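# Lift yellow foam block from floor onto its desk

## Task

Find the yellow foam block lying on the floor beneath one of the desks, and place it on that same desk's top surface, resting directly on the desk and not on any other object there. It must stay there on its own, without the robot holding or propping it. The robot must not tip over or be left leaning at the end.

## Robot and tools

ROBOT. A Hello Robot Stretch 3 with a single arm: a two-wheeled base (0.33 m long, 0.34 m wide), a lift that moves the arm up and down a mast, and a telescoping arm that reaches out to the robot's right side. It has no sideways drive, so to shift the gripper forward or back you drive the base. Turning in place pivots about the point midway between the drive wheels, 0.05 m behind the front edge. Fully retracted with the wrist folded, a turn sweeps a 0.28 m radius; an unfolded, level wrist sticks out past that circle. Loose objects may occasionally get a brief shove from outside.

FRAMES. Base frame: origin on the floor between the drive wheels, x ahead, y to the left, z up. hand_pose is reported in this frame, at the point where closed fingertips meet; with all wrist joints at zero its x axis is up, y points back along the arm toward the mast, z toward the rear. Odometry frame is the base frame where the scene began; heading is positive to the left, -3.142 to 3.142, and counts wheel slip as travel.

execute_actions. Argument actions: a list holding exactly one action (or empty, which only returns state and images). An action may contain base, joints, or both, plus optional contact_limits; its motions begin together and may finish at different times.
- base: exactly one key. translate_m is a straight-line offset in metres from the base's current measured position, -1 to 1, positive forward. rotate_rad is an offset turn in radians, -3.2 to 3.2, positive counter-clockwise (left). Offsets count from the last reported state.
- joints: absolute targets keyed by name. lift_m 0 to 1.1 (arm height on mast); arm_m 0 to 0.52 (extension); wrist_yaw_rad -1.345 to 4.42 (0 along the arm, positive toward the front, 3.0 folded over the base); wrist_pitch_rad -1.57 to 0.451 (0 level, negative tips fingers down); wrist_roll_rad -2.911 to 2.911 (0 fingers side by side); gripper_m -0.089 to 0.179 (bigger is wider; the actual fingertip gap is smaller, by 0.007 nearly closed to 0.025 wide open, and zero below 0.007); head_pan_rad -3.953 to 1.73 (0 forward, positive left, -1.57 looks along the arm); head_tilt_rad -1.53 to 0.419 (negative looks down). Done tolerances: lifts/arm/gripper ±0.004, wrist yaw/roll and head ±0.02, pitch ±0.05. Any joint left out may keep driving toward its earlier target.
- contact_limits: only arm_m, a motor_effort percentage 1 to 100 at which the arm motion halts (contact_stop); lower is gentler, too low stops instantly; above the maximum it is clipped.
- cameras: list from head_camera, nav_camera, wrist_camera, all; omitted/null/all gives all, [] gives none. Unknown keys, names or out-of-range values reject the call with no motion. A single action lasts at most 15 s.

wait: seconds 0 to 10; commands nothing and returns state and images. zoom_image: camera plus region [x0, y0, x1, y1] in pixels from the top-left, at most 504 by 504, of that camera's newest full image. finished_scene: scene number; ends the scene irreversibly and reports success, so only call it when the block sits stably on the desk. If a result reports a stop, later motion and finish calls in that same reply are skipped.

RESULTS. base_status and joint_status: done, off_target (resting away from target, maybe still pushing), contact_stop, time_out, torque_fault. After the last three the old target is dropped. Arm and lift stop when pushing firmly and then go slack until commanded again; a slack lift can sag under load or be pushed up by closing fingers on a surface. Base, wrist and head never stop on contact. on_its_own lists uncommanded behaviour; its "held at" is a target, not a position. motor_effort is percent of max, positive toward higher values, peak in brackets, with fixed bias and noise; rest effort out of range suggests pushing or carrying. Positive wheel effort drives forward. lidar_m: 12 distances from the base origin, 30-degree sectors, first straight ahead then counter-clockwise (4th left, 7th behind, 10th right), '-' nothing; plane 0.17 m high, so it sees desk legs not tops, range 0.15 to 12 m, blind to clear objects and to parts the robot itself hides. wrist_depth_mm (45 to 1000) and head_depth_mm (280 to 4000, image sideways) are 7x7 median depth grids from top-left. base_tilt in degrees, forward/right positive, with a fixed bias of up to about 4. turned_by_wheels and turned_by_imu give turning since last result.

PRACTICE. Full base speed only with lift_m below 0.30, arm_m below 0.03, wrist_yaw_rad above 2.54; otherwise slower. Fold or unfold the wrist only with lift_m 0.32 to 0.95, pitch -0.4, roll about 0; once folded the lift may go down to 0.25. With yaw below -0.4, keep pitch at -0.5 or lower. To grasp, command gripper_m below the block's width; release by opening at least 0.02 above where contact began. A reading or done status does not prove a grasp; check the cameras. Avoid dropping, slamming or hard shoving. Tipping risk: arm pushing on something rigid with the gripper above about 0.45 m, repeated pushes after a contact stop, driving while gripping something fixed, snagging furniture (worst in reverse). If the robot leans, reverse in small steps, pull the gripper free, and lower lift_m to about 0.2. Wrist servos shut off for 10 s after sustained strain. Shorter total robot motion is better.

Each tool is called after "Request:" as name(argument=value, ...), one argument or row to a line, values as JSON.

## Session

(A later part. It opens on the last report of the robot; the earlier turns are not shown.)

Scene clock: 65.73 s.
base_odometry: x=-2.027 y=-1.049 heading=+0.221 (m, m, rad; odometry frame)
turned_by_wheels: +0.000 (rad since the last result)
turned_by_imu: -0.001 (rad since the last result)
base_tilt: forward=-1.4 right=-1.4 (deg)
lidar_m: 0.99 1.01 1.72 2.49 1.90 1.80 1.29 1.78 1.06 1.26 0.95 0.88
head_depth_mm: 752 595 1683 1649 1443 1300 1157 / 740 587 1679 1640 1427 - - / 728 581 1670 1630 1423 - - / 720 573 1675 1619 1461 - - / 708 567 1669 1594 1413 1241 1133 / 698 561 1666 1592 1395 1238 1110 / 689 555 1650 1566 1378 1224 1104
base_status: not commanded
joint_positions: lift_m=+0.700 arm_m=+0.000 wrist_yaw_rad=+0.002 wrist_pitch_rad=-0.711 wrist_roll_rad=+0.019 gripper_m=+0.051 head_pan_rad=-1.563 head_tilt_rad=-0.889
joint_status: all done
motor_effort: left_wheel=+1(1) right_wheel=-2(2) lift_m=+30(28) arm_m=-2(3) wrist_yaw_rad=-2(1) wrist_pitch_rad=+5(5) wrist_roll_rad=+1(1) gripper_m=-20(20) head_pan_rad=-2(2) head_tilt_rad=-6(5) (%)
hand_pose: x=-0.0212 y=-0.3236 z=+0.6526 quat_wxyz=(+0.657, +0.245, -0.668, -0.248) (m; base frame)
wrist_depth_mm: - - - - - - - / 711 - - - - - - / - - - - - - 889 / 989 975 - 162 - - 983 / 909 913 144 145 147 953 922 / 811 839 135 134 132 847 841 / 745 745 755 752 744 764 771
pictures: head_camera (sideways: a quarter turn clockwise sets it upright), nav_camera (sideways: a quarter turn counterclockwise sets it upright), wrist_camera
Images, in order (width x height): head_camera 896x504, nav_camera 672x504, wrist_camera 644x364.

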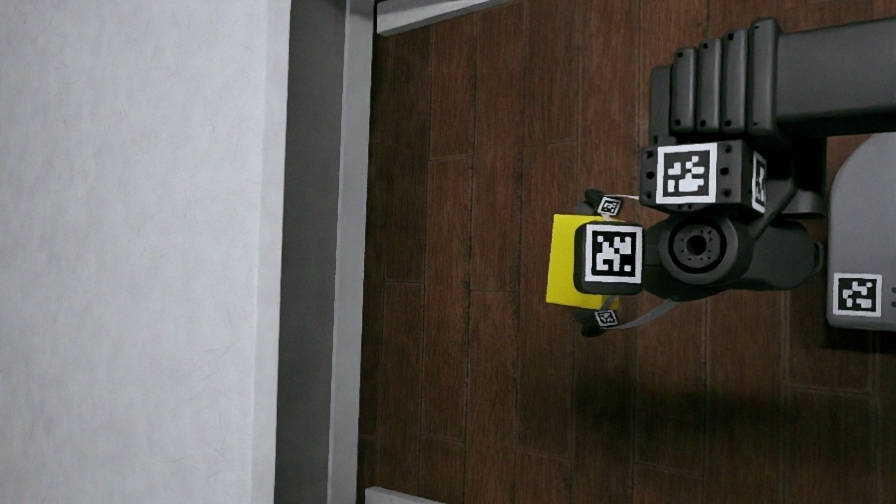

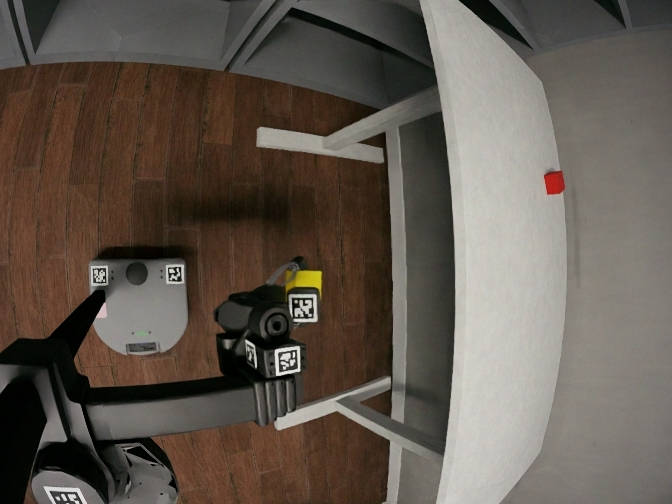

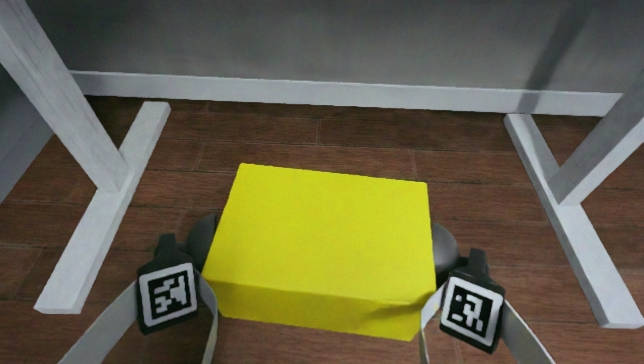

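Request:
execute_actions(
  actions=[
    {"joints":{"lift_m":1.09}},
  ],
  cameras=[],
)

Request:
execute_actions(
  actions=[
    {"joints":{"arm_m":0.28}},
  ],
  cameras=["wrist_camera"],
)

Scene clock: 70.70 s.
base_odometry: x=-2.027 y=-1.049 heading=+0.221 (m, m, rad; odometry frame)
turned_by_wheels: +0.000 (rad since the last result)
turned_by_imu: +0.000 (rad since the last result)
base_tilt: forward=-1.3 right=-1.4 (deg)
lidar_m: 0.99 1.01 1.72 2.49 1.90 1.80 1.29 1.77 1.06 1.26 0.95 0.88
head_depth_mm: - - - 1587 1441 1278 1145 / - - - 1558 1430 1265 1138 / - - - 1560 1414 1258 1167 / - 597 - 1583 1416 1253 1160 / 708 569 1701 1602 1405 1244 1139 / 698 560 1672 1584 1390 1236 1111 / 688 554 1670 1574 1382 1230 1104
base_status: not commanded
joint_positions: lift_m=+1.090 arm_m=+0.000 wrist_yaw_rad=+0.002 wrist_pitch_rad=-0.712 wrist_roll_rad=+0.019 gripper_m=+0.051 head_pan_rad=-1.563 head_tilt_rad=-0.889
joint_status: all done
motor_effort: left_wheel=+1(1) right_wheel=-2(2) lift_m=+30(28) arm_m=-2(2) wrist_yaw_rad=-1(2) wrist_pitch_rad=+5(5) wrist_roll_rad=+1(1) gripper_m=-19(19) head_pan_rad=-2(2) head_tilt_rad=-5(5) (%)
hand_pose: x=-0.0212 y=-0.3235 z=+1.0426 quat_wxyz=(+0.657, +0.245, -0.668, -0.248) (m; base frame)
wrist_depth_mm: 470 472 484 488 503 509 511 / 395 405 408 413 419 423 428 / 345 347 353 357 358 364 367 / - 975 329 162 331 345 344 / - - 144 145 147 - - / - - 135 134 132 - - / - - - - - - -
pictures: none
No camera images: the call's "cameras" was empty. Leave "cameras" out to get every camera's image.

Scene clock: 73.97 s.
base_odometry: x=-2.027 y=-1.049 heading=+0.221 (m, m, rad; odometry frame)
turned_by_wheels: +0.000 (rad since the last result)
turned_by_imu: +0.000 (rad since the last result)
base_tilt: forward=-1.3 right=-1.4 (deg)
lidar_m: 0.98 1.01 1.71 2.48 1.90 1.80 1.29 1.78 1.06 1.26 0.95 0.89
head_depth_mm: 752 594 1674 1653 1443 1273 1138 / 739 588 1670 1649 1429 1269 1138 / 527 580 1678 1622 1418 1265 1164 / 519 573 1670 1617 1409 1255 1163 / 687 566 1666 1597 1401 1247 1136 / 699 561 1657 1580 1383 1233 1112 / 689 554 1660 1584 1376 1226 1108
base_status: not commanded
joint_positions: lift_m=+1.090 arm_m=+0.280 wrist_yaw_rad=+0.002 wrist_pitch_rad=-0.712 wrist_roll_rad=+0.019 gripper_m=+0.051 head_pan_rad=-1.563 head_tilt_rad=-0.889
joint_status: all done
motor_effort: left_wheel=+1(1) right_wheel=-2(2) lift_m=+30(29) arm_m=+2(3) wrist_yaw_rad=-2(2) wrist_pitch_rad=+5(5) wrist_roll_rad=+0(1) gripper_m=-20(20) head_pan_rad=-2(2) head_tilt_rad=-6(5) (%)
hand_pose: x=-0.0213 y=-0.6030 z=+1.0426 quat_wxyz=(+0.657, +0.245, -0.668, -0.248) (m; base frame)
wrist_depth_mm: 468 457 484 484 501 504 509 / 396 399 402 409 414 416 427 / 343 345 352 355 356 363 367 / 304 306 300 162 307 318 321 / 273 274 145 145 147 282 287 / 246 251 135 134 132 256 256 / 226 222 224 222 223 228 234
pictures: wrist_camera
Images, in order (width x height): wrist_camera 644x364.

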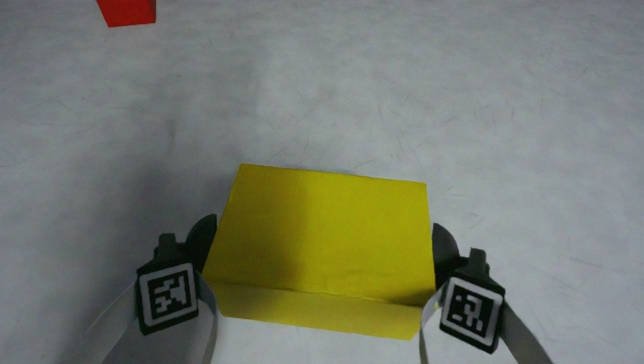

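88mm/1.27 ≈ 0.069 drop.

Request:
execute_actions(
  actions=[
    {"joints":{"lift_m":1.023}},
  ],
  cameras=[],
)

Request:
execute_actions(
  actions=[
    {"joints":{"gripper_m":0.17}},
  ],
  cameras=["wrist_camera"],
)

Request:
finished_scene(
  scene=1,
)

Scene clock: 76.37 s.
base_odometry: x=-2.027 y=-1.049 heading=+0.221 (m, m, rad; odometry frame)
turned_by_wheels: +0.000 (rad since the last result)
turned_by_imu: +0.000 (rad since the last result)
base_tilt: forward=-1.3 right=-1.4 (deg)
lidar_m: 0.98 1.01 1.71 2.49 1.89 1.80 1.29 1.77 1.06 1.26 0.95 0.89
head_depth_mm: 728 594 1671 1655 1441 1271 1143 / 712 586 1674 1642 1438 1271 1142 / 706 565 1666 1621 1422 1258 1165 / - 560 1669 1608 1409 1253 1158 / 713 563 1665 1592 1404 1244 1135 / 697 561 1654 1583 1384 1239 1113 / 688 555 1659 1571 1376 1229 1106
base_status: not commanded
joint_positions: lift_m=+1.023 arm_m=+0.280 wrist_yaw_rad=+0.002 wrist_pitch_rad=-0.712 wrist_roll_rad=+0.019 gripper_m=+0.051 head_pan_rad=-1.563 head_tilt_rad=-0.889
joint_status: all done
motor_effort: left_wheel=+1(1) right_wheel=-2(2) lift_m=+13(24) arm_m=+2(2) wrist_yaw_rad=-1(2) wrist_pitch_rad=+6(6) wrist_roll_rad=+0(0) gripper_m=-19(19) head_pan_rad=-2(2) head_tilt_rad=-4(4) (%)
hand_pose: x=-0.0213 y=-0.6030 z=+0.9765 quat_wxyz=(+0.657, +0.245, -0.668, -0.249) (m; base frame)
wrist_depth_mm: 338 345 349 351 358 364 368 / 286 290 294 297 302 305 309 / 249 252 253 257 259 262 265 / 219 222 218 162 223 229 232 / 197 199 144 145 147 205 207 / 178 183 135 134 132 185 187 / 166 161 162 161 161 166 170
pictures: none
No camera images: the call's "cameras" was empty. Leave "cameras" out to get every camera's image.

Scene clock: 78.07 s.
base_odometry: x=-2.027 y=-1.049 heading=+0.221 (m, m, rad; odometry frame)
turned_by_wheels: +0.000 (rad since the last result)
turned_by_imu: +0.000 (rad since the last result)
base_tilt: forward=-1.4 right=-1.4 (deg)
lidar_m: 0.99 1.01 1.71 2.49 1.89 1.80 1.29 1.78 1.06 1.26 0.95 0.89
head_depth_mm: 726 595 1677 1656 1442 1275 1148 / 714 585 1669 1648 1426 1267 1139 / - 566 1667 1630 1423 1264 1163 / 740 558 1667 1612 1414 1253 1157 / 734 565 1669 1601 1403 1241 1138 / 698 561 1672 1584 1400 1236 1115 / 689 553 1666 1574 1380 1231 1105
base_status: not commanded
joint_positions: lift_m=+1.023 arm_m=+0.280 wrist_yaw_rad=+0.002 wrist_pitch_rad=-0.712 wrist_roll_rad=+0.019 gripper_m=+0.170 head_pan_rad=-1.563 head_tilt_rad=-0.889
joint_status: all done
motor_effort: left_wheel=+1(0) right_wheel=-2(2) lift_m=+13(13) arm_m=+2(2) wrist_yaw_rad=-2(1) wrist_pitch_rad=+6(6) wrist_roll_rad=+1(1) gripper_m=+0(83) head_pan_rad=-2(2) head_tilt_rad=-6(5) (%)
hand_pose: x=-0.0213 y=-0.6030 z=+0.9765 quat_wxyz=(+0.657, +0.245, -0.668, -0.249) (m; base frame)
wrist_depth_mm: 340 343 348 353 358 365 370 / 286 291 295 298 301 306 309 / 249 253 253 256 259 262 265 / 220 222 218 168 228 230 233 / 197 199 155 150 154 206 207 / - 180 144 137 138 184 188 / - 164 164 162 162 168 -
pictures: wrist_camera
Images, in order (width x height): wrist_camera 644x364.

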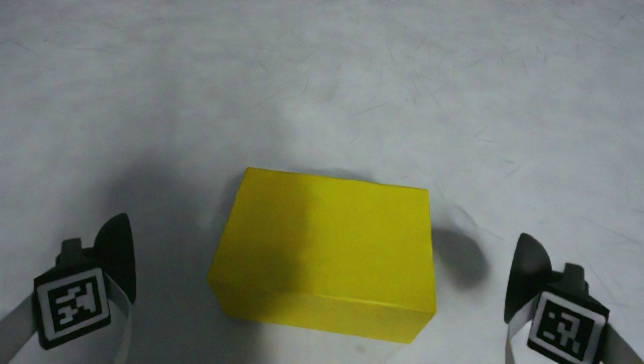

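The scene is finished: the task was done.


## Next scene

The same job, from a new start.

Request:
execute_actions(
  actions=[
    {"joints":{"head_tilt_rad":-0.5}},
  ],
)

Scene clock: 0.87 s.
base_odometry: x=+0.000 y=+0.000 heading=+0.000 (m, m, rad; odometry frame)
turned_by_wheels: +0.000 (rad since the last result)
turned_by_imu: +0.000 (rad since the last result)
base_tilt: forward=-1.3 right=-1.4 (deg)
lidar_m: 0.70 0.66 0.67 0.87 1.33 1.60 1.15 1.08 1.10 1.44 2.08 1.01
head_depth_mm: 813 917 1063 1259 1768 1573 1309 / 751 842 960 1114 1321 1525 1303 / 696 774 870 997 1159 1404 1294 / 648 717 800 906 1041 1221 1282 / 607 667 739 830 942 1088 1224 / 572 624 687 761 857 979 1162 / 539 593 652 719 802 890 1018
base_status: not commanded
joint_positions: lift_m=+0.444 arm_m=-0.003 wrist_yaw_rad=+2.850 wrist_pitch_rad=-0.421 wrist_roll_rad=+0.019 gripper_m=+0.037 head_pan_rad=+0.004 head_tilt_rad=-0.493
joint_status: all done
motor_effort: left_wheel=-1(1) right_wheel=+0(0) lift_m=+21(21) arm_m=+0(1) wrist_yaw_rad=+0(1) wrist_pitch_rad=+7(6) wrist_roll_rad=+1(1) gripper_m=+0(0) head_pan_rad=+0(0) head_tilt_rad=-3(30) (%)
hand_pose: x=+0.0431 y=+0.0724 z=+0.4563 quat_wxyz=(+0.247, +0.712, +0.044, +0.656) (m; base frame)
wrist_depth_mm: - - - 806 659 572 495 / - - - 861 710 594 519 / - - - 936 758 628 541 / 947 - - - 810 681 574 / 816 814 879 852 818 708 603 / 696 - 724 713 728 710 630 / 598 - 593 613 615 628 634
pictures: head_camera (sideways: a quarter turn clockwise sets it upright), nav_camera (sideways: a quarter turn counterclockwise sets it upright), wrist_camera
Images, in order (width x height): head_camera 896x504, nav_camera 672x504, wrist_camera 644x364.

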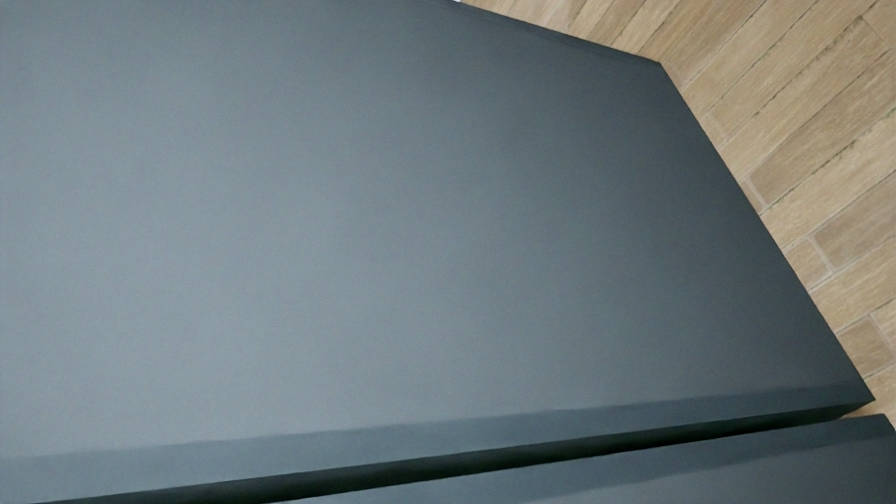

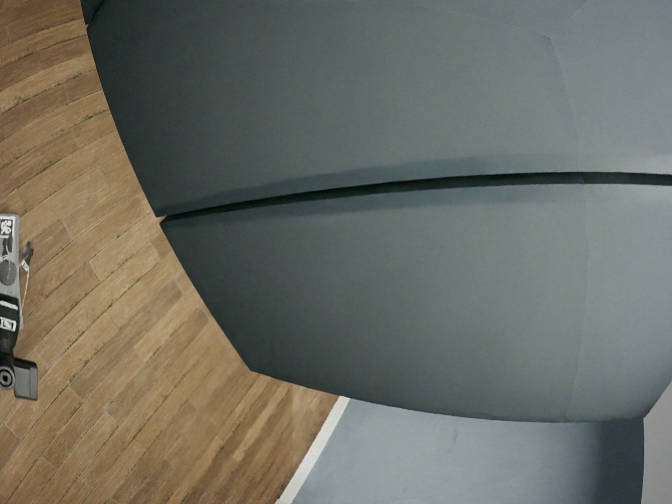

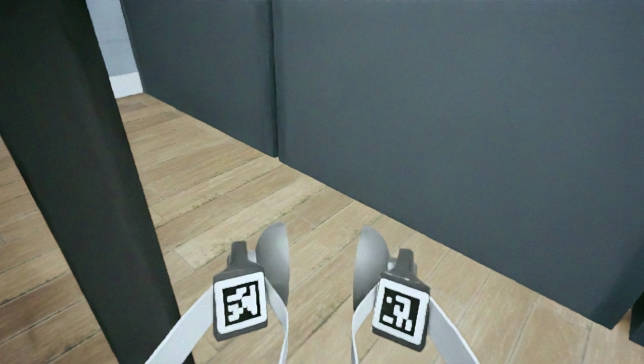

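Request:
execute_actions(
  actions=[
    {"base":{"rotate_rad":-0.75},"joints":{"lift_m":0.28,"head_pan_rad":0.7}},
  ],
  cameras=[],
)

Request:
execute_actions(
  actions=[
    {"base":{"translate_m":1}},
  ],
  cameras=[],
)

Request:
execute_actions(
  actions=[
    {"base":{"translate_m":0.59}},
  ],
  cameras=[],
)

Request:
execute_actions(
  actions=[
    {"base":{"rotate_rad":1.4}},
  ],
  cameras=["nav_camera"],
)

Request:
execute_actions(
  actions=[
    {"base":{"translate_m":1}},
  ],
)

Scene clock: 4.57 s.
base_odometry: x=+0.000 y=+0.000 heading=-0.750 (m, m, rad; odometry frame)
turned_by_wheels: -0.750 (rad since the last result)
turned_by_imu: -0.747 (rad since the last result)
base_tilt: forward=-1.4 right=-1.4 (deg)
lidar_m: 2.08 0.78 0.66 0.66 0.75 1.24 1.33 1.28 1.09 1.09 1.23 2.05
head_depth_mm: 884 1005 1167 2285 1954 1575 1311 / 805 906 1032 1211 1456 1555 1300 / 739 824 930 1067 1256 1462 1291 / 684 756 845 957 1098 1299 1286 / 636 697 771 866 979 1138 1245 / 593 650 711 790 885 1008 1174 / 557 606 662 730 821 924 1057
base_status: done
joint_positions: lift_m=+0.280 arm_m=-0.003 wrist_yaw_rad=+2.850 wrist_pitch_rad=-0.421 wrist_roll_rad=+0.019 gripper_m=+0.037 head_pan_rad=+0.693 head_tilt_rad=-0.494
joint_status: all done
motor_effort: left_wheel=+1(3) right_wheel=-1(4) lift_m=+14(17) arm_m=-1(1) wrist_yaw_rad=+0(1) wrist_pitch_rad=+6(7) wrist_roll_rad=+0(1) gripper_m=+1(1) head_pan_rad=+3(28) head_tilt_rad=-3(4) (%)
hand_pose: x=+0.0431 y=+0.0724 z=+0.2924 quat_wxyz=(+0.247, +0.712, +0.044, +0.656) (m; base frame)
wrist_depth_mm: - 632 627 626 644 633 650 / - 682 682 689 683 705 703 / - 738 728 738 756 752 764 / 678 724 732 743 750 765 793 / 587 598 614 600 617 628 624 / 496 - 520 515 531 532 526 / 447 - - 448 435 449 460
pictures: none
No camera images: the call's "cameras" was empty. Leave "cameras" out to get every camera's image.

Scene clock: 9.50 s.
base_odometry: x=+0.732 y=-0.682 heading=-0.750 (m, m, rad; odometry frame)
turned_by_wheels: +0.000 (rad since the last result)
turned_by_imu: +0.004 (rad since the last result)
base_tilt: forward=-1.3 right=-1.5 (deg)
lidar_m: 1.14 1.30 0.43 0.43 0.49 0.82 2.32 1.55 1.31 1.31 1.32 1.11
head_depth_mm: 1133 1203 1284 1378 1480 1527 1310 / 1249 1333 1427 1542 1670 1561 1302 / 1381 1485 1599 1759 1845 1550 1287 / 1539 1678 1837 2028 1916 1539 1287 / 1765 1914 2147 2271 1895 1536 1275 / 2025 2276 2565 2450 1884 1514 1246 / 2435 2751 3001 2159 518 575 657
base_status: done
joint_positions: lift_m=+0.280 arm_m=-0.003 wrist_yaw_rad=+2.850 wrist_pitch_rad=-0.421 wrist_roll_rad=+0.019 gripper_m=+0.037 head_pan_rad=+0.693 head_tilt_rad=-0.494
joint_status: not commanded
motor_effort: left_wheel=+0(8) right_wheel=-1(4) lift_m=+14(14) arm_m=-1(0) wrist_yaw_rad=+0(1) wrist_pitch_rad=+6(7) wrist_roll_rad=+1(1) gripper_m=+0(0) head_pan_rad=+3(3) head_tilt_rad=-3(4) (%)
hand_pose: x=+0.0431 y=+0.0724 z=+0.2924 quat_wxyz=(+0.247, +0.712, +0.044, +0.656) (m; base frame)
wrist_depth_mm: - 423 429 429 436 - - / - 458 460 462 476 - - / - 496 507 501 524 - - / - 548 553 548 687 768 786 / 569 585 589 589 613 621 630 / 498 - 519 515 530 528 528 / 448 - - 440 432 454 456
pictures: none
No camera images: the call's "cameras" was empty. Leave "cameras" out to get every camera's image.

Scene clock: 13.03 s.
base_odometry: x=+1.164 y=-1.084 heading=-0.750 (m, m, rad; odometry frame)
turned_by_wheels: +0.000 (rad since the last result)
turned_by_imu: +0.002 (rad since the last result)
base_tilt: forward=-1.4 right=-1.5 (deg)
lidar_m: 0.57 0.65 1.08 0.84 0.50 0.57 2.92 1.70 1.44 1.15 0.64 0.57
head_depth_mm: 543 576 615 659 708 764 832 / 596 636 684 738 799 872 960 / 660 713 769 837 916 1016 1136 / 741 804 883 970 1083 1213 1255 / 842 924 1027 1151 1305 1447 1279 / 976 1091 1225 1416 1658 1516 1272 / 1149 1298 1520 1838 1858 1512 1263
base_status: done
joint_positions: lift_m=+0.280 arm_m=-0.003 wrist_yaw_rad=+2.850 wrist_pitch_rad=-0.421 wrist_roll_rad=+0.019 gripper_m=+0.037 head_pan_rad=+0.693 head_tilt_rad=-0.494
joint_status: not commanded
motor_effort: left_wheel=+0(7) right_wheel=-1(3) lift_m=+14(14) arm_m=+0(0) wrist_yaw_rad=-1(1) wrist_pitch_rad=+7(7) wrist_roll_rad=+1(1) gripper_m=+1(0) head_pan_rad=+3(3) head_tilt_rad=-3(4) (%)
hand_pose: x=+0.0431 y=+0.0724 z=+0.2924 quat_wxyz=(+0.247, +0.712, +0.044, +0.656) (m; base frame)
wrist_depth_mm: - - - - - 979 669 / - - - - - 976 668 / - 875 948 962 976 894 666 / - 721 732 742 761 772 645 / 520 602 620 615 615 627 609 / 494 - 522 516 531 529 533 / 444 - - 443 435 454 458
pictures: none
No camera images: the call's "cameras" was empty. Leave "cameras" out to get every camera's image.

Scene clock: 15.10 s.
base_odometry: x=+1.164 y=-1.084 heading=+0.650 (m, m, rad; odometry frame)
turned_by_wheels: +1.400 (rad since the last result)
turned_by_imu: +1.386 (rad since the last result)
base_tilt: forward=-1.4 right=-1.4 (deg)
lidar_m: 2.63 0.54 0.50 1.38 1.97 1.48 1.45 0.74 0.58 0.57 0.60 0.84
head_depth_mm: 3097 3196 3435 2617 1964 1553 1308 / 619 708 3165 2478 1949 1560 1298 / 545 611 696 809 969 1263 1290 / 485 539 604 686 796 945 1173 / 438 481 531 595 676 783 928 / 398 434 476 529 597 693 839 / 381 423 481 558 663 822 1079
base_status: done
joint_positions: lift_m=+0.280 arm_m=-0.003 wrist_yaw_rad=+2.850 wrist_pitch_rad=-0.421 wrist_roll_rad=+0.019 gripper_m=+0.037 head_pan_rad=+0.693 head_tilt_rad=-0.494
joint_status: not commanded
motor_effort: left_wheel=-1(6) right_wheel=+1(6) lift_m=+14(14) arm_m=+0(1) wrist_yaw_rad=-1(1) wrist_pitch_rad=+7(7) wrist_roll_rad=+1(1) gripper_m=+0(0) head_pan_rad=+3(3) head_tilt_rad=-3(2) (%)
hand_pose: x=+0.0431 y=+0.0724 z=+0.2924 quat_wxyz=(+0.247, +0.712, +0.044, +0.656) (m; base frame)
wrist_depth_mm: - - - - 580 460 483 / - - - - 591 496 534 / - 914 934 936 604 550 594 / 690 725 728 755 627 609 661 / 586 597 618 600 614 622 629 / 496 - 522 515 526 524 524 / 443 - - 450 438 455 461
pictures: nav_camera (sideways: a quarter turn counterclockwise sets it upright)
Images, in order (width x height): nav_camera 672x504.

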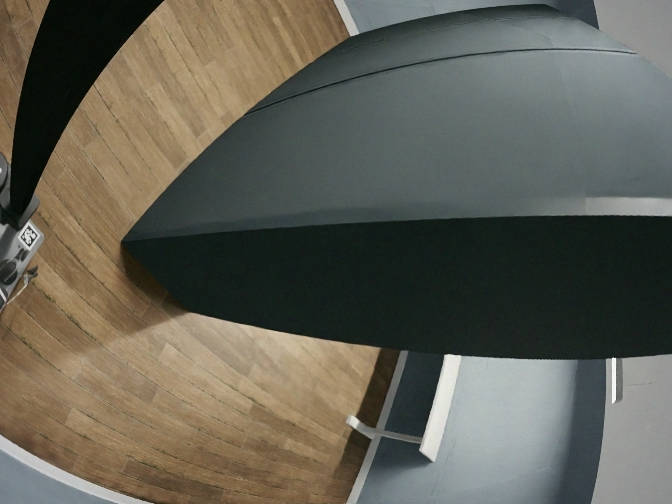

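Scene clock: 20.03 s.
base_odometry: x=+1.960 y=-0.478 heading=+0.650 (m, m, rad; odometry frame)
turned_by_wheels: +0.000 (rad since the last result)
turned_by_imu: +0.004 (rad since the last result)
base_tilt: forward=-1.4 right=-1.5 (deg)
lidar_m: 1.94 2.46 2.95 1.26 0.46 0.53 1.97 0.83 0.63 0.61 0.65 0.92
head_depth_mm: 2151 2292 1999 2540 1964 1572 1300 / 2298 2443 2594 2576 1929 1565 1298 / 2484 2597 2937 2535 1926 1547 1294 / 2681 2808 3106 2509 1913 1536 1291 / 2936 3138 3412 2482 1902 1521 1278 / 3224 3546 3531 2450 1865 1514 1268 / 3202 3436 3518 2424 1864 1509 1263
base_status: done
joint_positions: lift_m=+0.280 arm_m=-0.003 wrist_yaw_rad=+2.850 wrist_pitch_rad=-0.421 wrist_roll_rad=+0.019 gripper_m=+0.037 head_pan_rad=+0.693 head_tilt_rad=-0.494
joint_status: not commanded
motor_effort: left_wheel=-2(5) right_wheel=+1(6) lift_m=+14(14) arm_m=+0(0) wrist_yaw_rad=-1(0) wrist_pitch_rad=+7(7) wrist_roll_rad=+0(1) gripper_m=+0(1) head_pan_rad=+3(2) head_tilt_rad=-3(3) (%)
hand_pose: x=+0.0431 y=+0.0724 z=+0.2924 quat_wxyz=(+0.247, +0.712, +0.044, +0.656) (m; base frame)
wrist_depth_mm: - - - - - - - / - - - - - - - / - 871 959 948 980 - - / - 738 715 751 775 766 772 / 434 595 619 607 621 624 633 / 471 - 522 514 535 525 530 / 450 - - 447 432 455 457
pictures: head_camera (sideways: a quarter turn clockwise sets it upright), nav_camera (sideways: a quarter turn counterclockwise sets it upright), wrist_camera
Images, in order (width x height): head_camera 896x504, nav_camera 672x504, wrist_camera 644x364.

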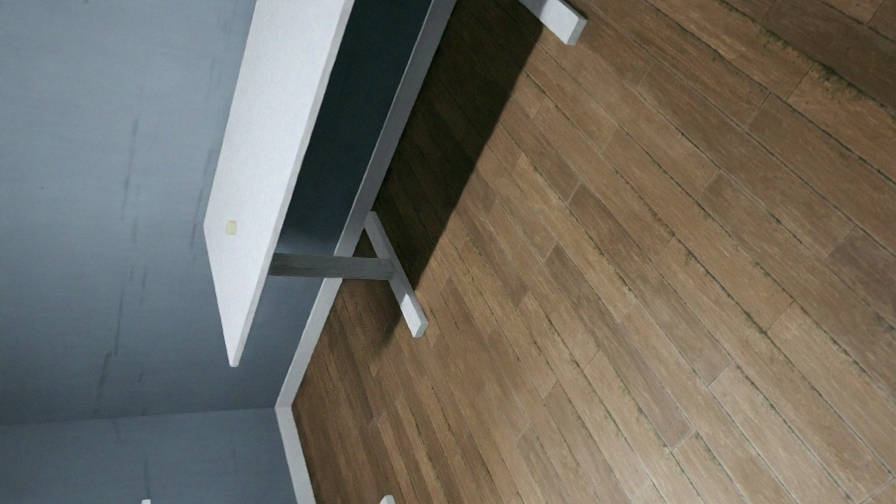

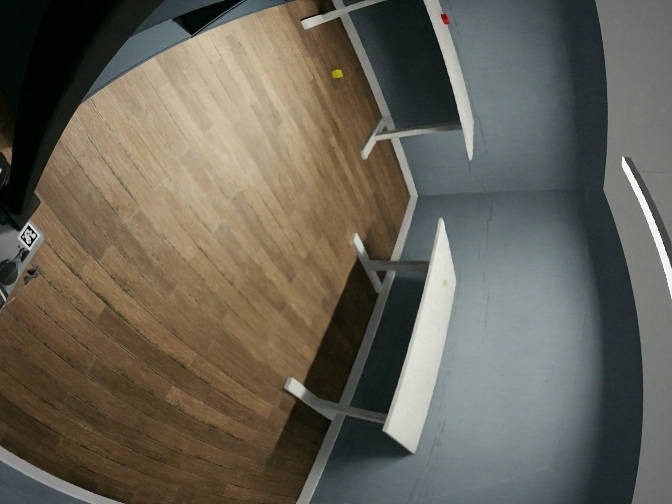

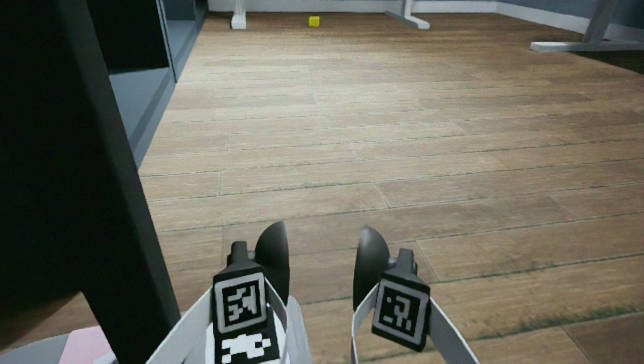

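Request:
execute_actions(
  actions=[
    {"base":{"rotate_rad":1.28}},
  ],
  cameras=[],
)

Request:
execute_actions(
  actions=[
    {"base":{"translate_m":1}},
  ],
  cameras=[],
)

Request:
execute_actions(
  actions=[
    {"base":{"translate_m":0.96}},
  ],
  cameras=[],
)

Request:
execute_actions(
  actions=[
    {"base":{"rotate_rad":1.85},"joints":{"head_pan_rad":-1.57,"head_tilt_rad":-0.9}},
  ],
  cameras=[],
)

Request:
execute_actions(
  actions=[
    {"joints":{"lift_m":0.33}},
  ],
  cameras=[],
)

Request:
execute_actions(
  actions=[
    {"joints":{"wrist_yaw_rad":0,"gripper_m":0.175,"arm_m":0.1}},
  ],
  cameras=[],
)

Request:
execute_actions(
  actions=[
    {"joints":{"wrist_pitch_rad":-0.7,"lift_m":0.12}},
  ],
  cameras=["head_camera","wrist_camera"],
)

Scene clock: 23.30 s.
base_odometry: x=+1.960 y=-0.478 heading=+1.930 (m, m, rad; odometry frame)
turned_by_wheels: +1.280 (rad since the last result)
turned_by_imu: +1.267 (rad since the last result)
base_tilt: forward=-1.4 right=-1.4 (deg)
lidar_m: 2.71 1.26 0.43 0.72 1.22 0.71 0.61 0.61 0.71 1.24 1.94 2.53
head_depth_mm: 1805 2062 3135 2602 1967 1574 1315 / 1036 1150 1838 2303 1935 1561 1302 / 1072 1165 999 1390 1591 1543 1289 / 1115 1201 855 1349 1122 1379 1258 / 1157 1242 842 608 1107 895 1146 / 341 369 401 448 506 582 700 / 323 357 400 454 526 625 772
base_status: done
joint_positions: lift_m=+0.280 arm_m=-0.003 wrist_yaw_rad=+2.850 wrist_pitch_rad=-0.421 wrist_roll_rad=+0.019 gripper_m=+0.037 head_pan_rad=+0.693 head_tilt_rad=-0.494
joint_status: not commanded
motor_effort: left_wheel=-1(6) right_wheel=+0(6) lift_m=+14(14) arm_m=-1(0) wrist_yaw_rad=+0(1) wrist_pitch_rad=+6(6) wrist_roll_rad=+0(1) gripper_m=+0(0) head_pan_rad=+3(3) head_tilt_rad=-2(3) (%)
hand_pose: x=+0.0431 y=+0.0723 z=+0.2924 quat_wxyz=(+0.247, +0.712, +0.044, +0.656) (m; base frame)
wrist_depth_mm: - - - 663 460 - - / - - - 704 483 - - / - 928 948 774 507 816 835 / 677 728 728 717 554 662 751 / 587 595 625 604 574 618 632 / 500 - 516 511 536 528 528 / 445 - - 445 438 455 459
pictures: none
No camera images: the call's "cameras" was empty. Leave "cameras" out to get every camera's image.

Scene clock: 28.23 s.
base_odometry: x=+1.608 y=+0.458 heading=+1.930 (m, m, rad; odometry frame)
turned_by_wheels: +0.000 (rad since the last result)
turned_by_imu: +0.004 (rad since the last result)
base_tilt: forward=-1.4 right=-1.5 (deg)
lidar_m: 1.97 1.31 0.57 0.56 0.95 0.76 1.58 1.58 1.84 1.71 1.79 1.97
head_depth_mm: 1830 1900 2150 2337 1964 1579 1303 / 1887 1967 2211 2336 1942 1554 1304 / 1914 2005 2220 2392 1923 1543 1294 / 1103 1207 1364 1539 1739 1540 1282 / 1145 1237 1391 1458 1658 1487 1276 / 1204 1283 955 1432 1136 1424 1237 / 1213 1269 820 1410 1086 1304 1191
base_status: done
joint_positions: lift_m=+0.280 arm_m=-0.003 wrist_yaw_rad=+2.850 wrist_pitch_rad=-0.421 wrist_roll_rad=+0.019 gripper_m=+0.037 head_pan_rad=+0.693 head_tilt_rad=-0.494
joint_status: not commanded
motor_effort: left_wheel=-2(6) right_wheel=+1(8) lift_m=+14(14) arm_m=-1(1) wrist_yaw_rad=-1(1) wrist_pitch_rad=+7(7) wrist_roll_rad=+0(1) gripper_m=-1(0) head_pan_rad=+3(3) head_tilt_rad=-3(4) (%)
hand_pose: x=+0.0431 y=+0.0723 z=+0.2924 quat_wxyz=(+0.247, +0.712, +0.044, +0.656) (m; base frame)
wrist_depth_mm: - 811 856 586 - - - / - 860 939 626 - - - / - 767 768 699 835 928 - / - 591 632 707 772 779 785 / 512 590 612 613 620 626 632 / 498 - 519 513 528 523 528 / 447 - - 447 437 454 463
pictures: none
No camera images: the call's "cameras" was empty. Leave "cameras" out to get every camera's image.

Scene clock: 33.13 s.
base_odometry: x=+1.271 y=+1.357 heading=+1.930 (m, m, rad; odometry frame)
turned_by_wheels: +0.000 (rad since the last result)
turned_by_imu: +0.004 (rad since the last result)
base_tilt: forward=-1.3 right=-1.5 (deg)
lidar_m: 1.28 0.94 0.94 0.79 1.10 0.92 1.68 2.51 2.00 1.41 1.85 1.07
head_depth_mm: 1032 1121 1018 689 535 1560 1309 / 1074 1169 940 680 554 1554 1302 / 1122 1215 985 672 572 1551 1294 / 1164 1268 965 664 1730 1534 1291 / 1205 1317 958 657 1244 1409 1276 / 1220 1314 936 675 1765 1517 1238 / 1280 1353 928 706 1697 1451 1259
base_status: done
joint_positions: lift_m=+0.280 arm_m=-0.003 wrist_yaw_rad=+2.850 wrist_pitch_rad=-0.421 wrist_roll_rad=+0.019 gripper_m=+0.037 head_pan_rad=+0.693 head_tilt_rad=-0.494
joint_status: not commanded
motor_effort: left_wheel=-1(5) right_wheel=+1(5) lift_m=+14(14) arm_m=+0(0) wrist_yaw_rad=-1(1) wrist_pitch_rad=+6(6) wrist_roll_rad=+1(1) gripper_m=+0(0) head_pan_rad=+3(3) head_tilt_rad=-3(2) (%)
hand_pose: x=+0.0431 y=+0.0723 z=+0.2924 quat_wxyz=(+0.247, +0.712, +0.044, +0.656) (m; base frame)
wrist_depth_mm: - - 957 - - - - / - - 976 - - - - / - 779 849 909 965 910 - / 657 736 741 747 767 774 779 / 586 597 619 607 619 616 627 / 498 - 524 516 527 526 529 / 442 - - 447 435 455 456
pictures: none
No camera images: the call's "cameras" was empty. Leave "cameras" out to get every camera's image.

Scene clock: 35.53 s.
base_odometry: x=+1.271 y=+1.357 heading=-2.503 (m, m, rad; odometry frame)
turned_by_wheels: +1.850 (rad since the last result)
turned_by_imu: +1.831 (rad since the last result)
base_tilt: forward=-1.4 right=-1.4 (deg)
lidar_m: 1.12 0.92 1.67 2.50 2.00 1.92 1.41 1.81 1.07 1.28 0.94 0.79
head_depth_mm: 733 582 1667 1634 1426 1268 1141 / 720 576 1668 1625 1416 1267 1135 / 710 570 1685 1609 1407 1254 1176 / 701 564 1688 1593 1370 1251 - / 694 557 1687 1578 1391 1237 1113 / 682 551 1692 1568 1382 1231 1108 / 675 546 1671 1544 1368 1224 1101
base_status: done
joint_positions: lift_m=+0.280 arm_m=-0.003 wrist_yaw_rad=+2.850 wrist_pitch_rad=-0.421 wrist_roll_rad=+0.019 gripper_m=+0.037 head_pan_rad=-1.563 head_tilt_rad=-0.889
joint_status: all done
motor_effort: left_wheel=-1(7) right_wheel=+1(7) lift_m=+14(14) arm_m=-1(1) wrist_yaw_rad=-1(0) wrist_pitch_rad=+6(6) wrist_roll_rad=+0(1) gripper_m=+0(0) head_pan_rad=-2(30) head_tilt_rad=-5(29) (%)
hand_pose: x=+0.0431 y=+0.0723 z=+0.2924 quat_wxyz=(+0.247, +0.712, +0.044, +0.656) (m; base frame)
wrist_depth_mm: - - - - - - 711 / - - - - - - 771 / - 933 932 968 992 903 810 / 668 725 720 751 757 759 712 / 587 594 609 600 620 625 639 / 499 - 522 517 526 529 533 / 444 - - 441 439 456 461
pictures: none
No camera images: the call's "cameras" was empty. Leave "cameras" out to get every camera's image.

Scene clock: 36.80 s.
base_odometry: x=+1.271 y=+1.357 heading=-2.503 (m, m, rad; odometry frame)
turned_by_wheels: +0.000 (rad since the last result)
turned_by_imu: +0.000 (rad since the last result)
base_tilt: forward=-1.4 right=-1.5 (deg)
lidar_m: 1.12 0.92 1.68 2.50 1.99 1.92 1.42 1.81 1.07 1.27 0.94 0.79
head_depth_mm: 731 583 1671 1637 1425 1267 1141 / 721 576 1675 1614 1422 1265 1132 / 711 570 1679 1612 1420 1255 - / 700 564 1677 1600 1377 1249 - / 691 557 1684 1592 1388 1238 1112 / 684 551 1691 1572 1379 1227 1108 / 674 545 1671 1541 1375 1220 1103
base_status: not commanded
joint_positions: lift_m=+0.330 arm_m=-0.003 wrist_yaw_rad=+2.850 wrist_pitch_rad=-0.421 wrist_roll_rad=+0.019 gripper_m=+0.037 head_pan_rad=-1.563 head_tilt_rad=-0.889
joint_status: all done
motor_effort: left_wheel=-1(2) right_wheel=+1(1) lift_m=+28(30) arm_m=-1(1) wrist_yaw_rad=+0(1) wrist_pitch_rad=+7(7) wrist_roll_rad=+1(1) gripper_m=+0(0) head_pan_rad=-2(2) head_tilt_rad=-5(6) (%)
hand_pose: x=+0.0431 y=+0.0723 z=+0.3416 quat_wxyz=(+0.247, +0.712, +0.044, +0.656) (m; base frame)
wrist_depth_mm: - - - - - - 724 / - - - - - - 761 / - - - - - - 829 / 752 818 813 839 845 851 764 / 649 667 681 688 681 700 683 / 552 - 573 575 592 585 593 / 489 - - 495 486 510 510
pictures: none
No camera images: the call's "cameras" was empty. Leave "cameras" out to get every camera's image.

Scene clock: 39.23 s.
base_odometry: x=+1.271 y=+1.357 heading=-2.503 (m, m, rad; odometry frame)
turned_by_wheels: +0.000 (rad since the last result)
turned_by_imu: +0.000 (rad since the last result)
base_tilt: forward=-1.4 right=-1.5 (deg)
lidar_m: 1.12 0.92 1.67 2.50 2.00 1.92 1.41 1.81 1.07 1.28 0.94 0.79
head_depth_mm: 732 583 1675 1638 1424 1269 1140 / 722 577 1674 1614 1426 1259 1137 / 710 570 1680 1607 1412 1289 - / 701 564 1680 1600 1396 - 1152 / 693 558 1675 1580 1393 1236 1129 / 683 553 1683 1578 1370 1228 1112 / 674 547 1668 1540 1373 1224 1101
base_status: not commanded
joint_positions: lift_m=+0.330 arm_m=+0.100 wrist_yaw_rad=+0.003 wrist_pitch_rad=-0.421 wrist_roll_rad=+0.019 gripper_m=+0.175 head_pan_rad=-1.563 head_tilt_rad=-0.889
joint_status: all done
motor_effort: left_wheel=-1(1) right_wheel=+1(1) lift_m=+28(28) arm_m=+2(1) wrist_yaw_rad=-3(3) wrist_pitch_rad=+6(7) wrist_roll_rad=+1(1) gripper_m=+0(84) head_pan_rad=-2(2) head_tilt_rad=-5(5) (%)
hand_pose: x=-0.0209 y=-0.4687 z=+0.3416 quat_wxyz=(+0.685, +0.148, -0.697, -0.148) (m; base frame)
wrist_depth_mm: 852 861 837 848 821 824 801 / 883 913 913 887 898 883 878 / 907 993 953 964 954 941 915 / 625 781 827 844 844 847 857 / 609 672 669 678 690 697 713 / - 559 570 573 580 585 624 / - 490 493 473 501 500 -
pictures: none
No camera images: the call's "cameras" was empty. Leave "cameras" out to get every camera's image.

Scene clock: 41.97 s.
base_odometry: x=+1.271 y=+1.357 heading=-2.503 (m, m, rad; odometry frame)
turned_by_wheels: +0.000 (rad since the last result)
turned_by_imu: +0.000 (rad since the last result)
base_tilt: forward=-1.3 right=-1.5 (deg)
lidar_m: 1.12 0.92 1.67 2.50 2.00 1.92 1.41 1.81 1.07 1.28 0.94 0.79
head_depth_mm: 733 582 1664 1633 1435 1269 1140 / 720 576 1675 1631 1416 1265 1133 / 710 570 1676 1615 1404 1256 1160 / 701 564 1673 1599 1381 1289 - / 690 558 1694 1593 1386 1235 1132 / 682 551 1690 1584 1376 1230 1109 / 675 547 1666 1544 1371 1224 1102
base_status: not commanded
joint_positions: lift_m=+0.120 arm_m=+0.100 wrist_yaw_rad=+0.003 wrist_pitch_rad=-0.709 wrist_roll_rad=+0.019 gripper_m=+0.175 head_pan_rad=-1.563 head_tilt_rad=-0.889
joint_status: all done
motor_effort: left_wheel=-1(2) right_wheel=+1(1) lift_m=+14(25) arm_m=+1(1) wrist_yaw_rad=-2(4) wrist_pitch_rad=+4(5) wrist_roll_rad=+1(1) gripper_m=+0(1) head_pan_rad=-2(2) head_tilt_rad=-6(4) (%)
hand_pose: x=-0.0211 y=-0.4235 z=+0.0740 quat_wxyz=(+0.657, +0.244, -0.669, -0.247) (m; base frame)
wrist_depth_mm: 445 454 459 472 475 481 489 / 377 382 384 321 393 400 404 / 322 323 328 315 336 340 341 / 284 288 288 291 293 296 299 / 253 254 257 259 261 265 264 / - 228 230 233 234 236 242 / - 207 210 211 212 214 -
pictures: head_camera (sideways: a quarter turn clockwise sets it upright), wrist_camera
Images, in order (width x height): head_camera 896x504, wrist_camera 644x364.

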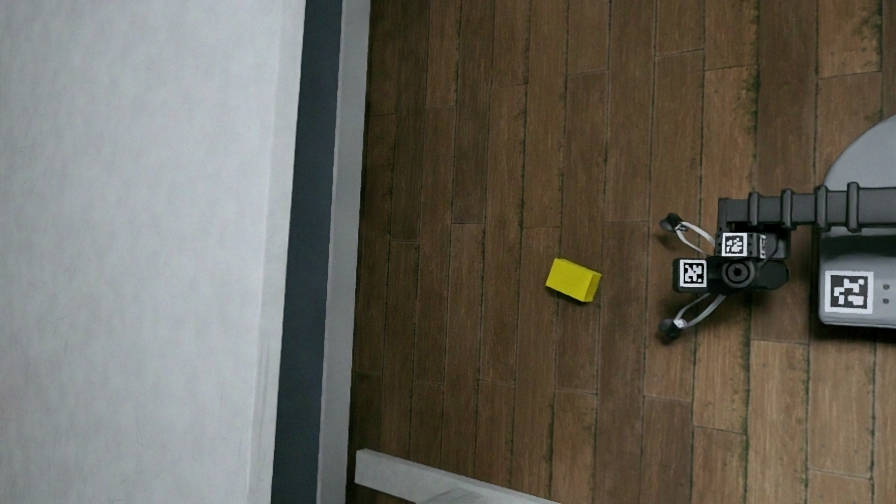

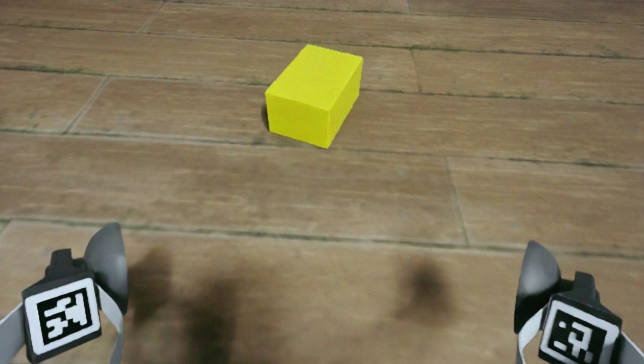

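Request:
execute_actions(
  actions=[
    {"base":{"translate_m":0.012},"joints":{"arm_m":0.31,"lift_m":0.07}},
  ],
  cameras=["wrist_camera"],
)

Request:
execute_actions(
  actions=[
    {"joints":{"gripper_m":0.02}},
  ],
  cameras=["wrist_camera"],
)

Request:
execute_actions(
  actions=[
    {"joints":{"lift_m":1.07,"arm_m":0}},
  ],
  cameras=[],
)

Request:
execute_actions(
  actions=[
    {"joints":{"arm_m":0.3}},
  ],
  cameras=["wrist_camera"],
)

Scene clock: 45.97 s.
base_odometry: x=+1.261 y=+1.349 heading=-2.504 (m, m, rad; odometry frame)
turned_by_wheels: +0.000 (rad since the last result)
turned_by_imu: +0.000 (rad since the last result)
base_tilt: forward=-1.3 right=-1.4 (deg)
lidar_m: 1.12 0.91 1.67 2.50 2.01 1.93 1.43 1.10 1.08 1.28 0.93 0.78
head_depth_mm: 733 583 1668 1636 1425 1272 1143 / 720 576 1675 1629 1421 1263 1135 / 711 569 1672 1610 1410 1261 1161 / 700 564 1671 1590 1451 1233 1156 / 691 559 1685 1590 1387 1233 1133 / 682 552 1683 1569 1373 1231 1107 / 674 547 1655 1529 1369 1225 1100
base_status: done
joint_positions: lift_m=+0.070 arm_m=+0.310 wrist_yaw_rad=+0.002 wrist_pitch_rad=-0.709 wrist_roll_rad=+0.019 gripper_m=+0.175 head_pan_rad=-1.563 head_tilt_rad=-0.889
joint_status: all done
motor_effort: left_wheel=-2(2) right_wheel=+1(4) lift_m=+14(17) arm_m=+2(3) wrist_yaw_rad=-2(2) wrist_pitch_rad=+4(4) wrist_roll_rad=+1(1) gripper_m=+0(0) head_pan_rad=-2(2) head_tilt_rad=-4(5) (%)
hand_pose: x=-0.0213 y=-0.6335 z=+0.0240 quat_wxyz=(+0.657, +0.244, -0.669, -0.248) (m; base frame)
wrist_depth_mm: 344 351 355 360 367 371 376 / 289 293 296 300 305 310 311 / 250 252 254 257 259 263 266 / 219 221 223 167 227 228 232 / 195 197 194 147 193 204 205 / - 178 135 133 177 182 188 / - 160 124 121 164 165 -
pictures: wrist_camera
Images, in order (width x height): wrist_camera 644x364.

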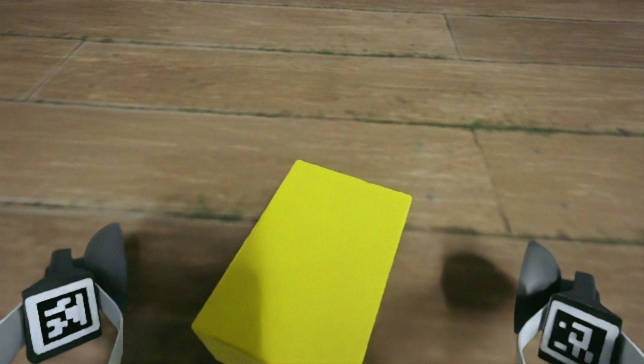

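Scene clock: 48.00 s.
base_odometry: x=+1.261 y=+1.349 heading=-2.504 (m, m, rad; odometry frame)
turned_by_wheels: +0.000 (rad since the last result)
turned_by_imu: +0.000 (rad since the last result)
base_tilt: forward=-1.4 right=-1.5 (deg)
lidar_m: 1.12 0.91 1.66 2.51 2.02 1.93 1.43 1.10 1.08 1.28 0.93 0.78
head_depth_mm: 731 583 1670 1633 1419 1265 1133 / 721 577 1672 1618 1413 1265 1132 / 711 570 1676 1611 1413 1260 1161 / 702 563 1684 1595 1447 1237 1154 / 690 557 1679 1581 1384 1236 1131 / 682 551 1680 1576 1378 1230 1106 / 674 546 1638 1529 1376 1220 1102
base_status: not commanded
joint_positions: lift_m=+0.070 arm_m=+0.310 wrist_yaw_rad=+0.002 wrist_pitch_rad=-0.708 wrist_roll_rad=+0.019 gripper_m=+0.021 head_pan_rad=-1.563 head_tilt_rad=-0.889
joint_status: all done
motor_effort: left_wheel=-2(1) right_wheel=+1(1) lift_m=+14(14) arm_m=+2(2) wrist_yaw_rad=-1(1) wrist_pitch_rad=+4(4) wrist_roll_rad=+1(1) gripper_m=-20(93) head_pan_rad=-2(2) head_tilt_rad=-6(5) (%)
hand_pose: x=-0.0213 y=-0.6336 z=+0.0241 quat_wxyz=(+0.657, +0.244, -0.669, -0.247) (m; base frame)
wrist_depth_mm: 347 353 360 360 368 372 379 / 290 293 297 300 304 307 312 / 250 252 255 258 261 263 266 / 219 221 223 166 227 230 231 / 196 196 200 147 153 204 205 / 177 177 132 132 133 182 184 / 160 161 125 120 159 166 167
pictures: wrist_camera
Images, in order (width x height): wrist_camera 644x364.

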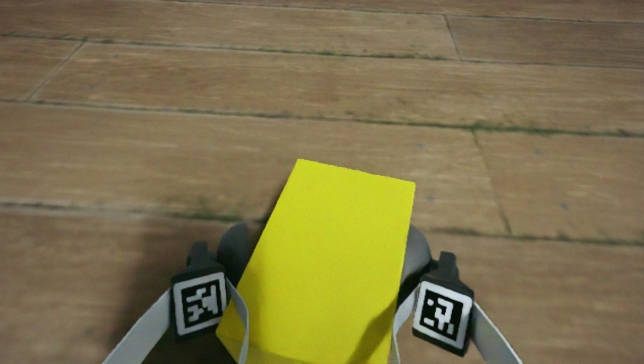

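Scene clock: 57.93 s.
base_odometry: x=+1.261 y=+1.349 heading=-2.504 (m, m, rad; odometry frame)
turned_by_wheels: +0.000 (rad since the last result)
turned_by_imu: -0.001 (rad since the last result)
base_tilt: forward=-1.4 right=-1.4 (deg)
lidar_m: 1.12 0.91 1.66 2.50 2.01 1.93 1.42 1.10 1.08 1.28 0.93 0.78
head_depth_mm: - - - 1574 1425 1266 1144 / - - - - 1420 1257 1134 / - - - - 1404 1250 1161 / - 546 - 1564 1401 1245 1154 / 691 558 1705 1583 1393 1234 1130 / 683 552 1681 1567 1379 1231 1105 / 675 547 1646 1537 1367 1227 1102
base_status: not commanded
joint_positions: lift_m=+1.070 arm_m=+0.000 wrist_yaw_rad=+0.002 wrist_pitch_rad=-0.711 wrist_roll_rad=+0.019 gripper_m=+0.021 head_pan_rad=-1.563 head_tilt_rad=-0.889
joint_status: all done
motor_effort: left_wheel=-1(2) right_wheel=+1(1) lift_m=+29(30) arm_m=-2(2) wrist_yaw_rad=-2(2) wrist_pitch_rad=+6(5) wrist_roll_rad=+1(1) gripper_m=-21(21) head_pan_rad=-2(2) head_tilt_rad=-5(6) (%)
hand_pose: x=-0.0213 y=-0.3236 z=+1.0228 quat_wxyz=(+0.657, +0.245, -0.669, -0.248) (m; base frame)
wrist_depth_mm: 444 451 455 460 471 472 484 / 372 380 381 385 390 396 404 / 321 324 326 332 334 337 340 / - 952 - 167 303 306 303 / - - - 148 154 - - / - - 132 132 133 - - / - - 125 119 - - -
pictures: none
No camera images: the call's "cameras" was empty. Leave "cameras" out to get every camera's image.

Scene clock: 61.37 s.
base_odometry: x=+1.261 y=+1.349 heading=-2.504 (m, m, rad; odometry frame)
turned_by_wheels: +0.000 (rad since the last result)
turned_by_imu: +0.000 (rad since the last result)
base_tilt: forward=-1.3 right=-1.4 (deg)
lidar_m: 1.12 0.92 1.66 2.50 2.01 1.93 1.42 1.10 1.08 1.28 0.93 0.77
head_depth_mm: 731 584 1666 1636 1434 1266 1139 / 720 577 1669 1624 1412 1260 1136 / 666 569 1681 1608 1415 1258 1157 / 534 564 1681 1593 1396 1245 1151 / 688 559 1685 1584 1384 1239 1132 / 681 551 1683 1570 1384 1228 1109 / 673 546 1643 1534 1365 1224 1105
base_status: not commanded
joint_positions: lift_m=+1.070 arm_m=+0.300 wrist_yaw_rad=+0.002 wrist_pitch_rad=-0.711 wrist_roll_rad=+0.019 gripper_m=+0.021 head_pan_rad=-1.563 head_tilt_rad=-0.889
joint_status: all done
motor_effort: left_wheel=-2(1) right_wheel=+1(1) lift_m=+29(29) arm_m=+2(3) wrist_yaw_rad=-2(2) wrist_pitch_rad=+5(5) wrist_roll_rad=+1(0) gripper_m=-21(20) head_pan_rad=-2(2) head_tilt_rad=-5(5) (%)
hand_pose: x=-0.0213 y=-0.6230 z=+1.0227 quat_wxyz=(+0.657, +0.245, -0.669, -0.248) (m; base frame)
wrist_depth_mm: 440 415 434 453 468 474 479 / 369 376 377 386 391 391 395 / 319 322 327 330 331 338 339 / 282 281 284 168 289 295 295 / 251 251 255 147 154 261 262 / 225 227 132 132 133 234 237 / 206 207 125 119 203 213 213
pictures: wrist_camera
Images, in order (width x height): wrist_camera 644x364.

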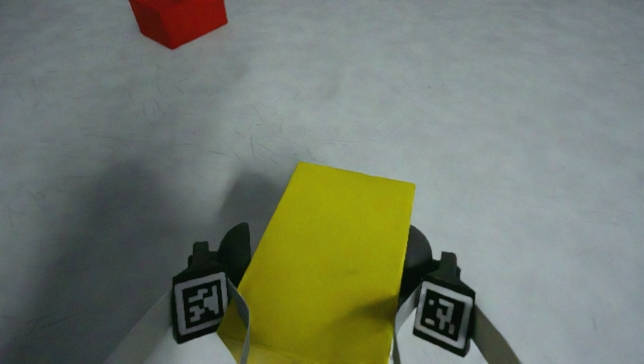

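Request:
execute_actions(
  actions=[
    {"joints":{"lift_m":1.023}},
  ],
  cameras=[],
)

Request:
execute_actions(
  actions=[
    {"joints":{"gripper_m":0.15}},
  ],
  cameras=[],
)

Request:
finished_scene(
  scene=2,
)

Scene clock: 63.30 s.
base_odometry: x=+1.261 y=+1.349 heading=-2.504 (m, m, rad; odometry frame)
turned_by_wheels: +0.000 (rad since the last result)
turned_by_imu: +0.000 (rad since the last result)
base_tilt: forward=-1.4 right=-1.5 (deg)
lidar_m: 1.12 0.92 1.67 2.50 2.01 1.92 1.42 1.10 1.08 1.28 0.93 0.78
head_depth_mm: 732 584 1670 1637 1425 1268 1137 / 708 577 1675 1617 1421 1257 1135 / 700 568 1682 1605 1418 1250 1156 / - 555 1681 1596 1400 1240 1155 / 693 557 1691 1585 1390 1236 1137 / 683 552 1675 1567 1382 1229 1109 / 675 546 1651 1534 1375 1220 1102
base_status: not commanded
joint_positions: lift_m=+1.023 arm_m=+0.300 wrist_yaw_rad=+0.002 wrist_pitch_rad=-0.712 wrist_roll_rad=+0.019 gripper_m=+0.021 head_pan_rad=-1.563 head_tilt_rad=-0.889
joint_status: all done
motor_effort: left_wheel=-1(2) right_wheel=+1(1) lift_m=+14(28) arm_m=+2(2) wrist_yaw_rad=-2(2) wrist_pitch_rad=+6(5) wrist_roll_rad=+1(1) gripper_m=-21(21) head_pan_rad=-2(2) head_tilt_rad=-6(5) (%)
hand_pose: x=-0.0213 y=-0.6230 z=+0.9765 quat_wxyz=(+0.657, +0.245, -0.668, -0.248) (m; base frame)
wrist_depth_mm: 350 352 356 366 370 375 377 / 293 295 301 303 307 311 314 / 251 255 257 260 263 266 268 / 221 224 225 168 230 233 235 / 198 199 202 147 155 206 208 / 178 180 132 132 133 186 187 / 163 163 125 119 161 168 169
pictures: none
No camera images: the call's "cameras" was empty. Leave "cameras" out to get every camera's image.

Scene clock: 65.10 s.
base_odometry: x=+1.261 y=+1.349 heading=-2.504 (m, m, rad; odometry frame)
turned_by_wheels: +0.000 (rad since the last result)
turned_by_imu: +0.000 (rad since the last result)
base_tilt: forward=-1.3 right=-1.5 (deg)
lidar_m: 1.12 0.91 1.66 2.50 2.01 1.92 1.43 1.10 1.08 1.28 0.93 0.77
head_depth_mm: 731 583 1664 1635 1433 1272 1138 / 717 577 1673 1636 1415 1262 1137 / 688 568 1674 1603 1412 1255 1159 / 673 556 1674 1598 1404 1250 1157 / 713 557 1686 1587 1390 1241 1133 / 683 552 1683 1575 1377 1229 1106 / 675 546 1649 1535 1372 1221 1101
base_status: not commanded
joint_positions: lift_m=+1.023 arm_m=+0.300 wrist_yaw_rad=+0.002 wrist_pitch_rad=-0.712 wrist_roll_rad=+0.019 gripper_m=+0.150 head_pan_rad=-1.563 head_tilt_rad=-0.889
joint_status: all done
motor_effort: left_wheel=-1(1) right_wheel=+1(1) lift_m=+14(14) arm_m=+1(3) wrist_yaw_rad=-1(2) wrist_pitch_rad=+6(5) wrist_roll_rad=+1(1) gripper_m=+0(83) head_pan_rad=-2(2) head_tilt_rad=-5(6) (%)
hand_pose: x=-0.0213 y=-0.6230 z=+0.9765 quat_wxyz=(+0.657, +0.245, -0.668, -0.248) (m; base frame)
wrist_depth_mm: 348 354 358 365 367 375 379 / 293 297 302 304 308 312 315 / 252 255 257 260 263 267 269 / 222 224 226 170 229 232 235 / 198 203 201 150 195 206 207 / 180 180 177 135 177 187 188 / - 162 128 123 164 166 171
pictures: none
No camera images: the call's "cameras" was empty. Leave "cameras" out to get every camera's image.

The scene is finished: the task was done.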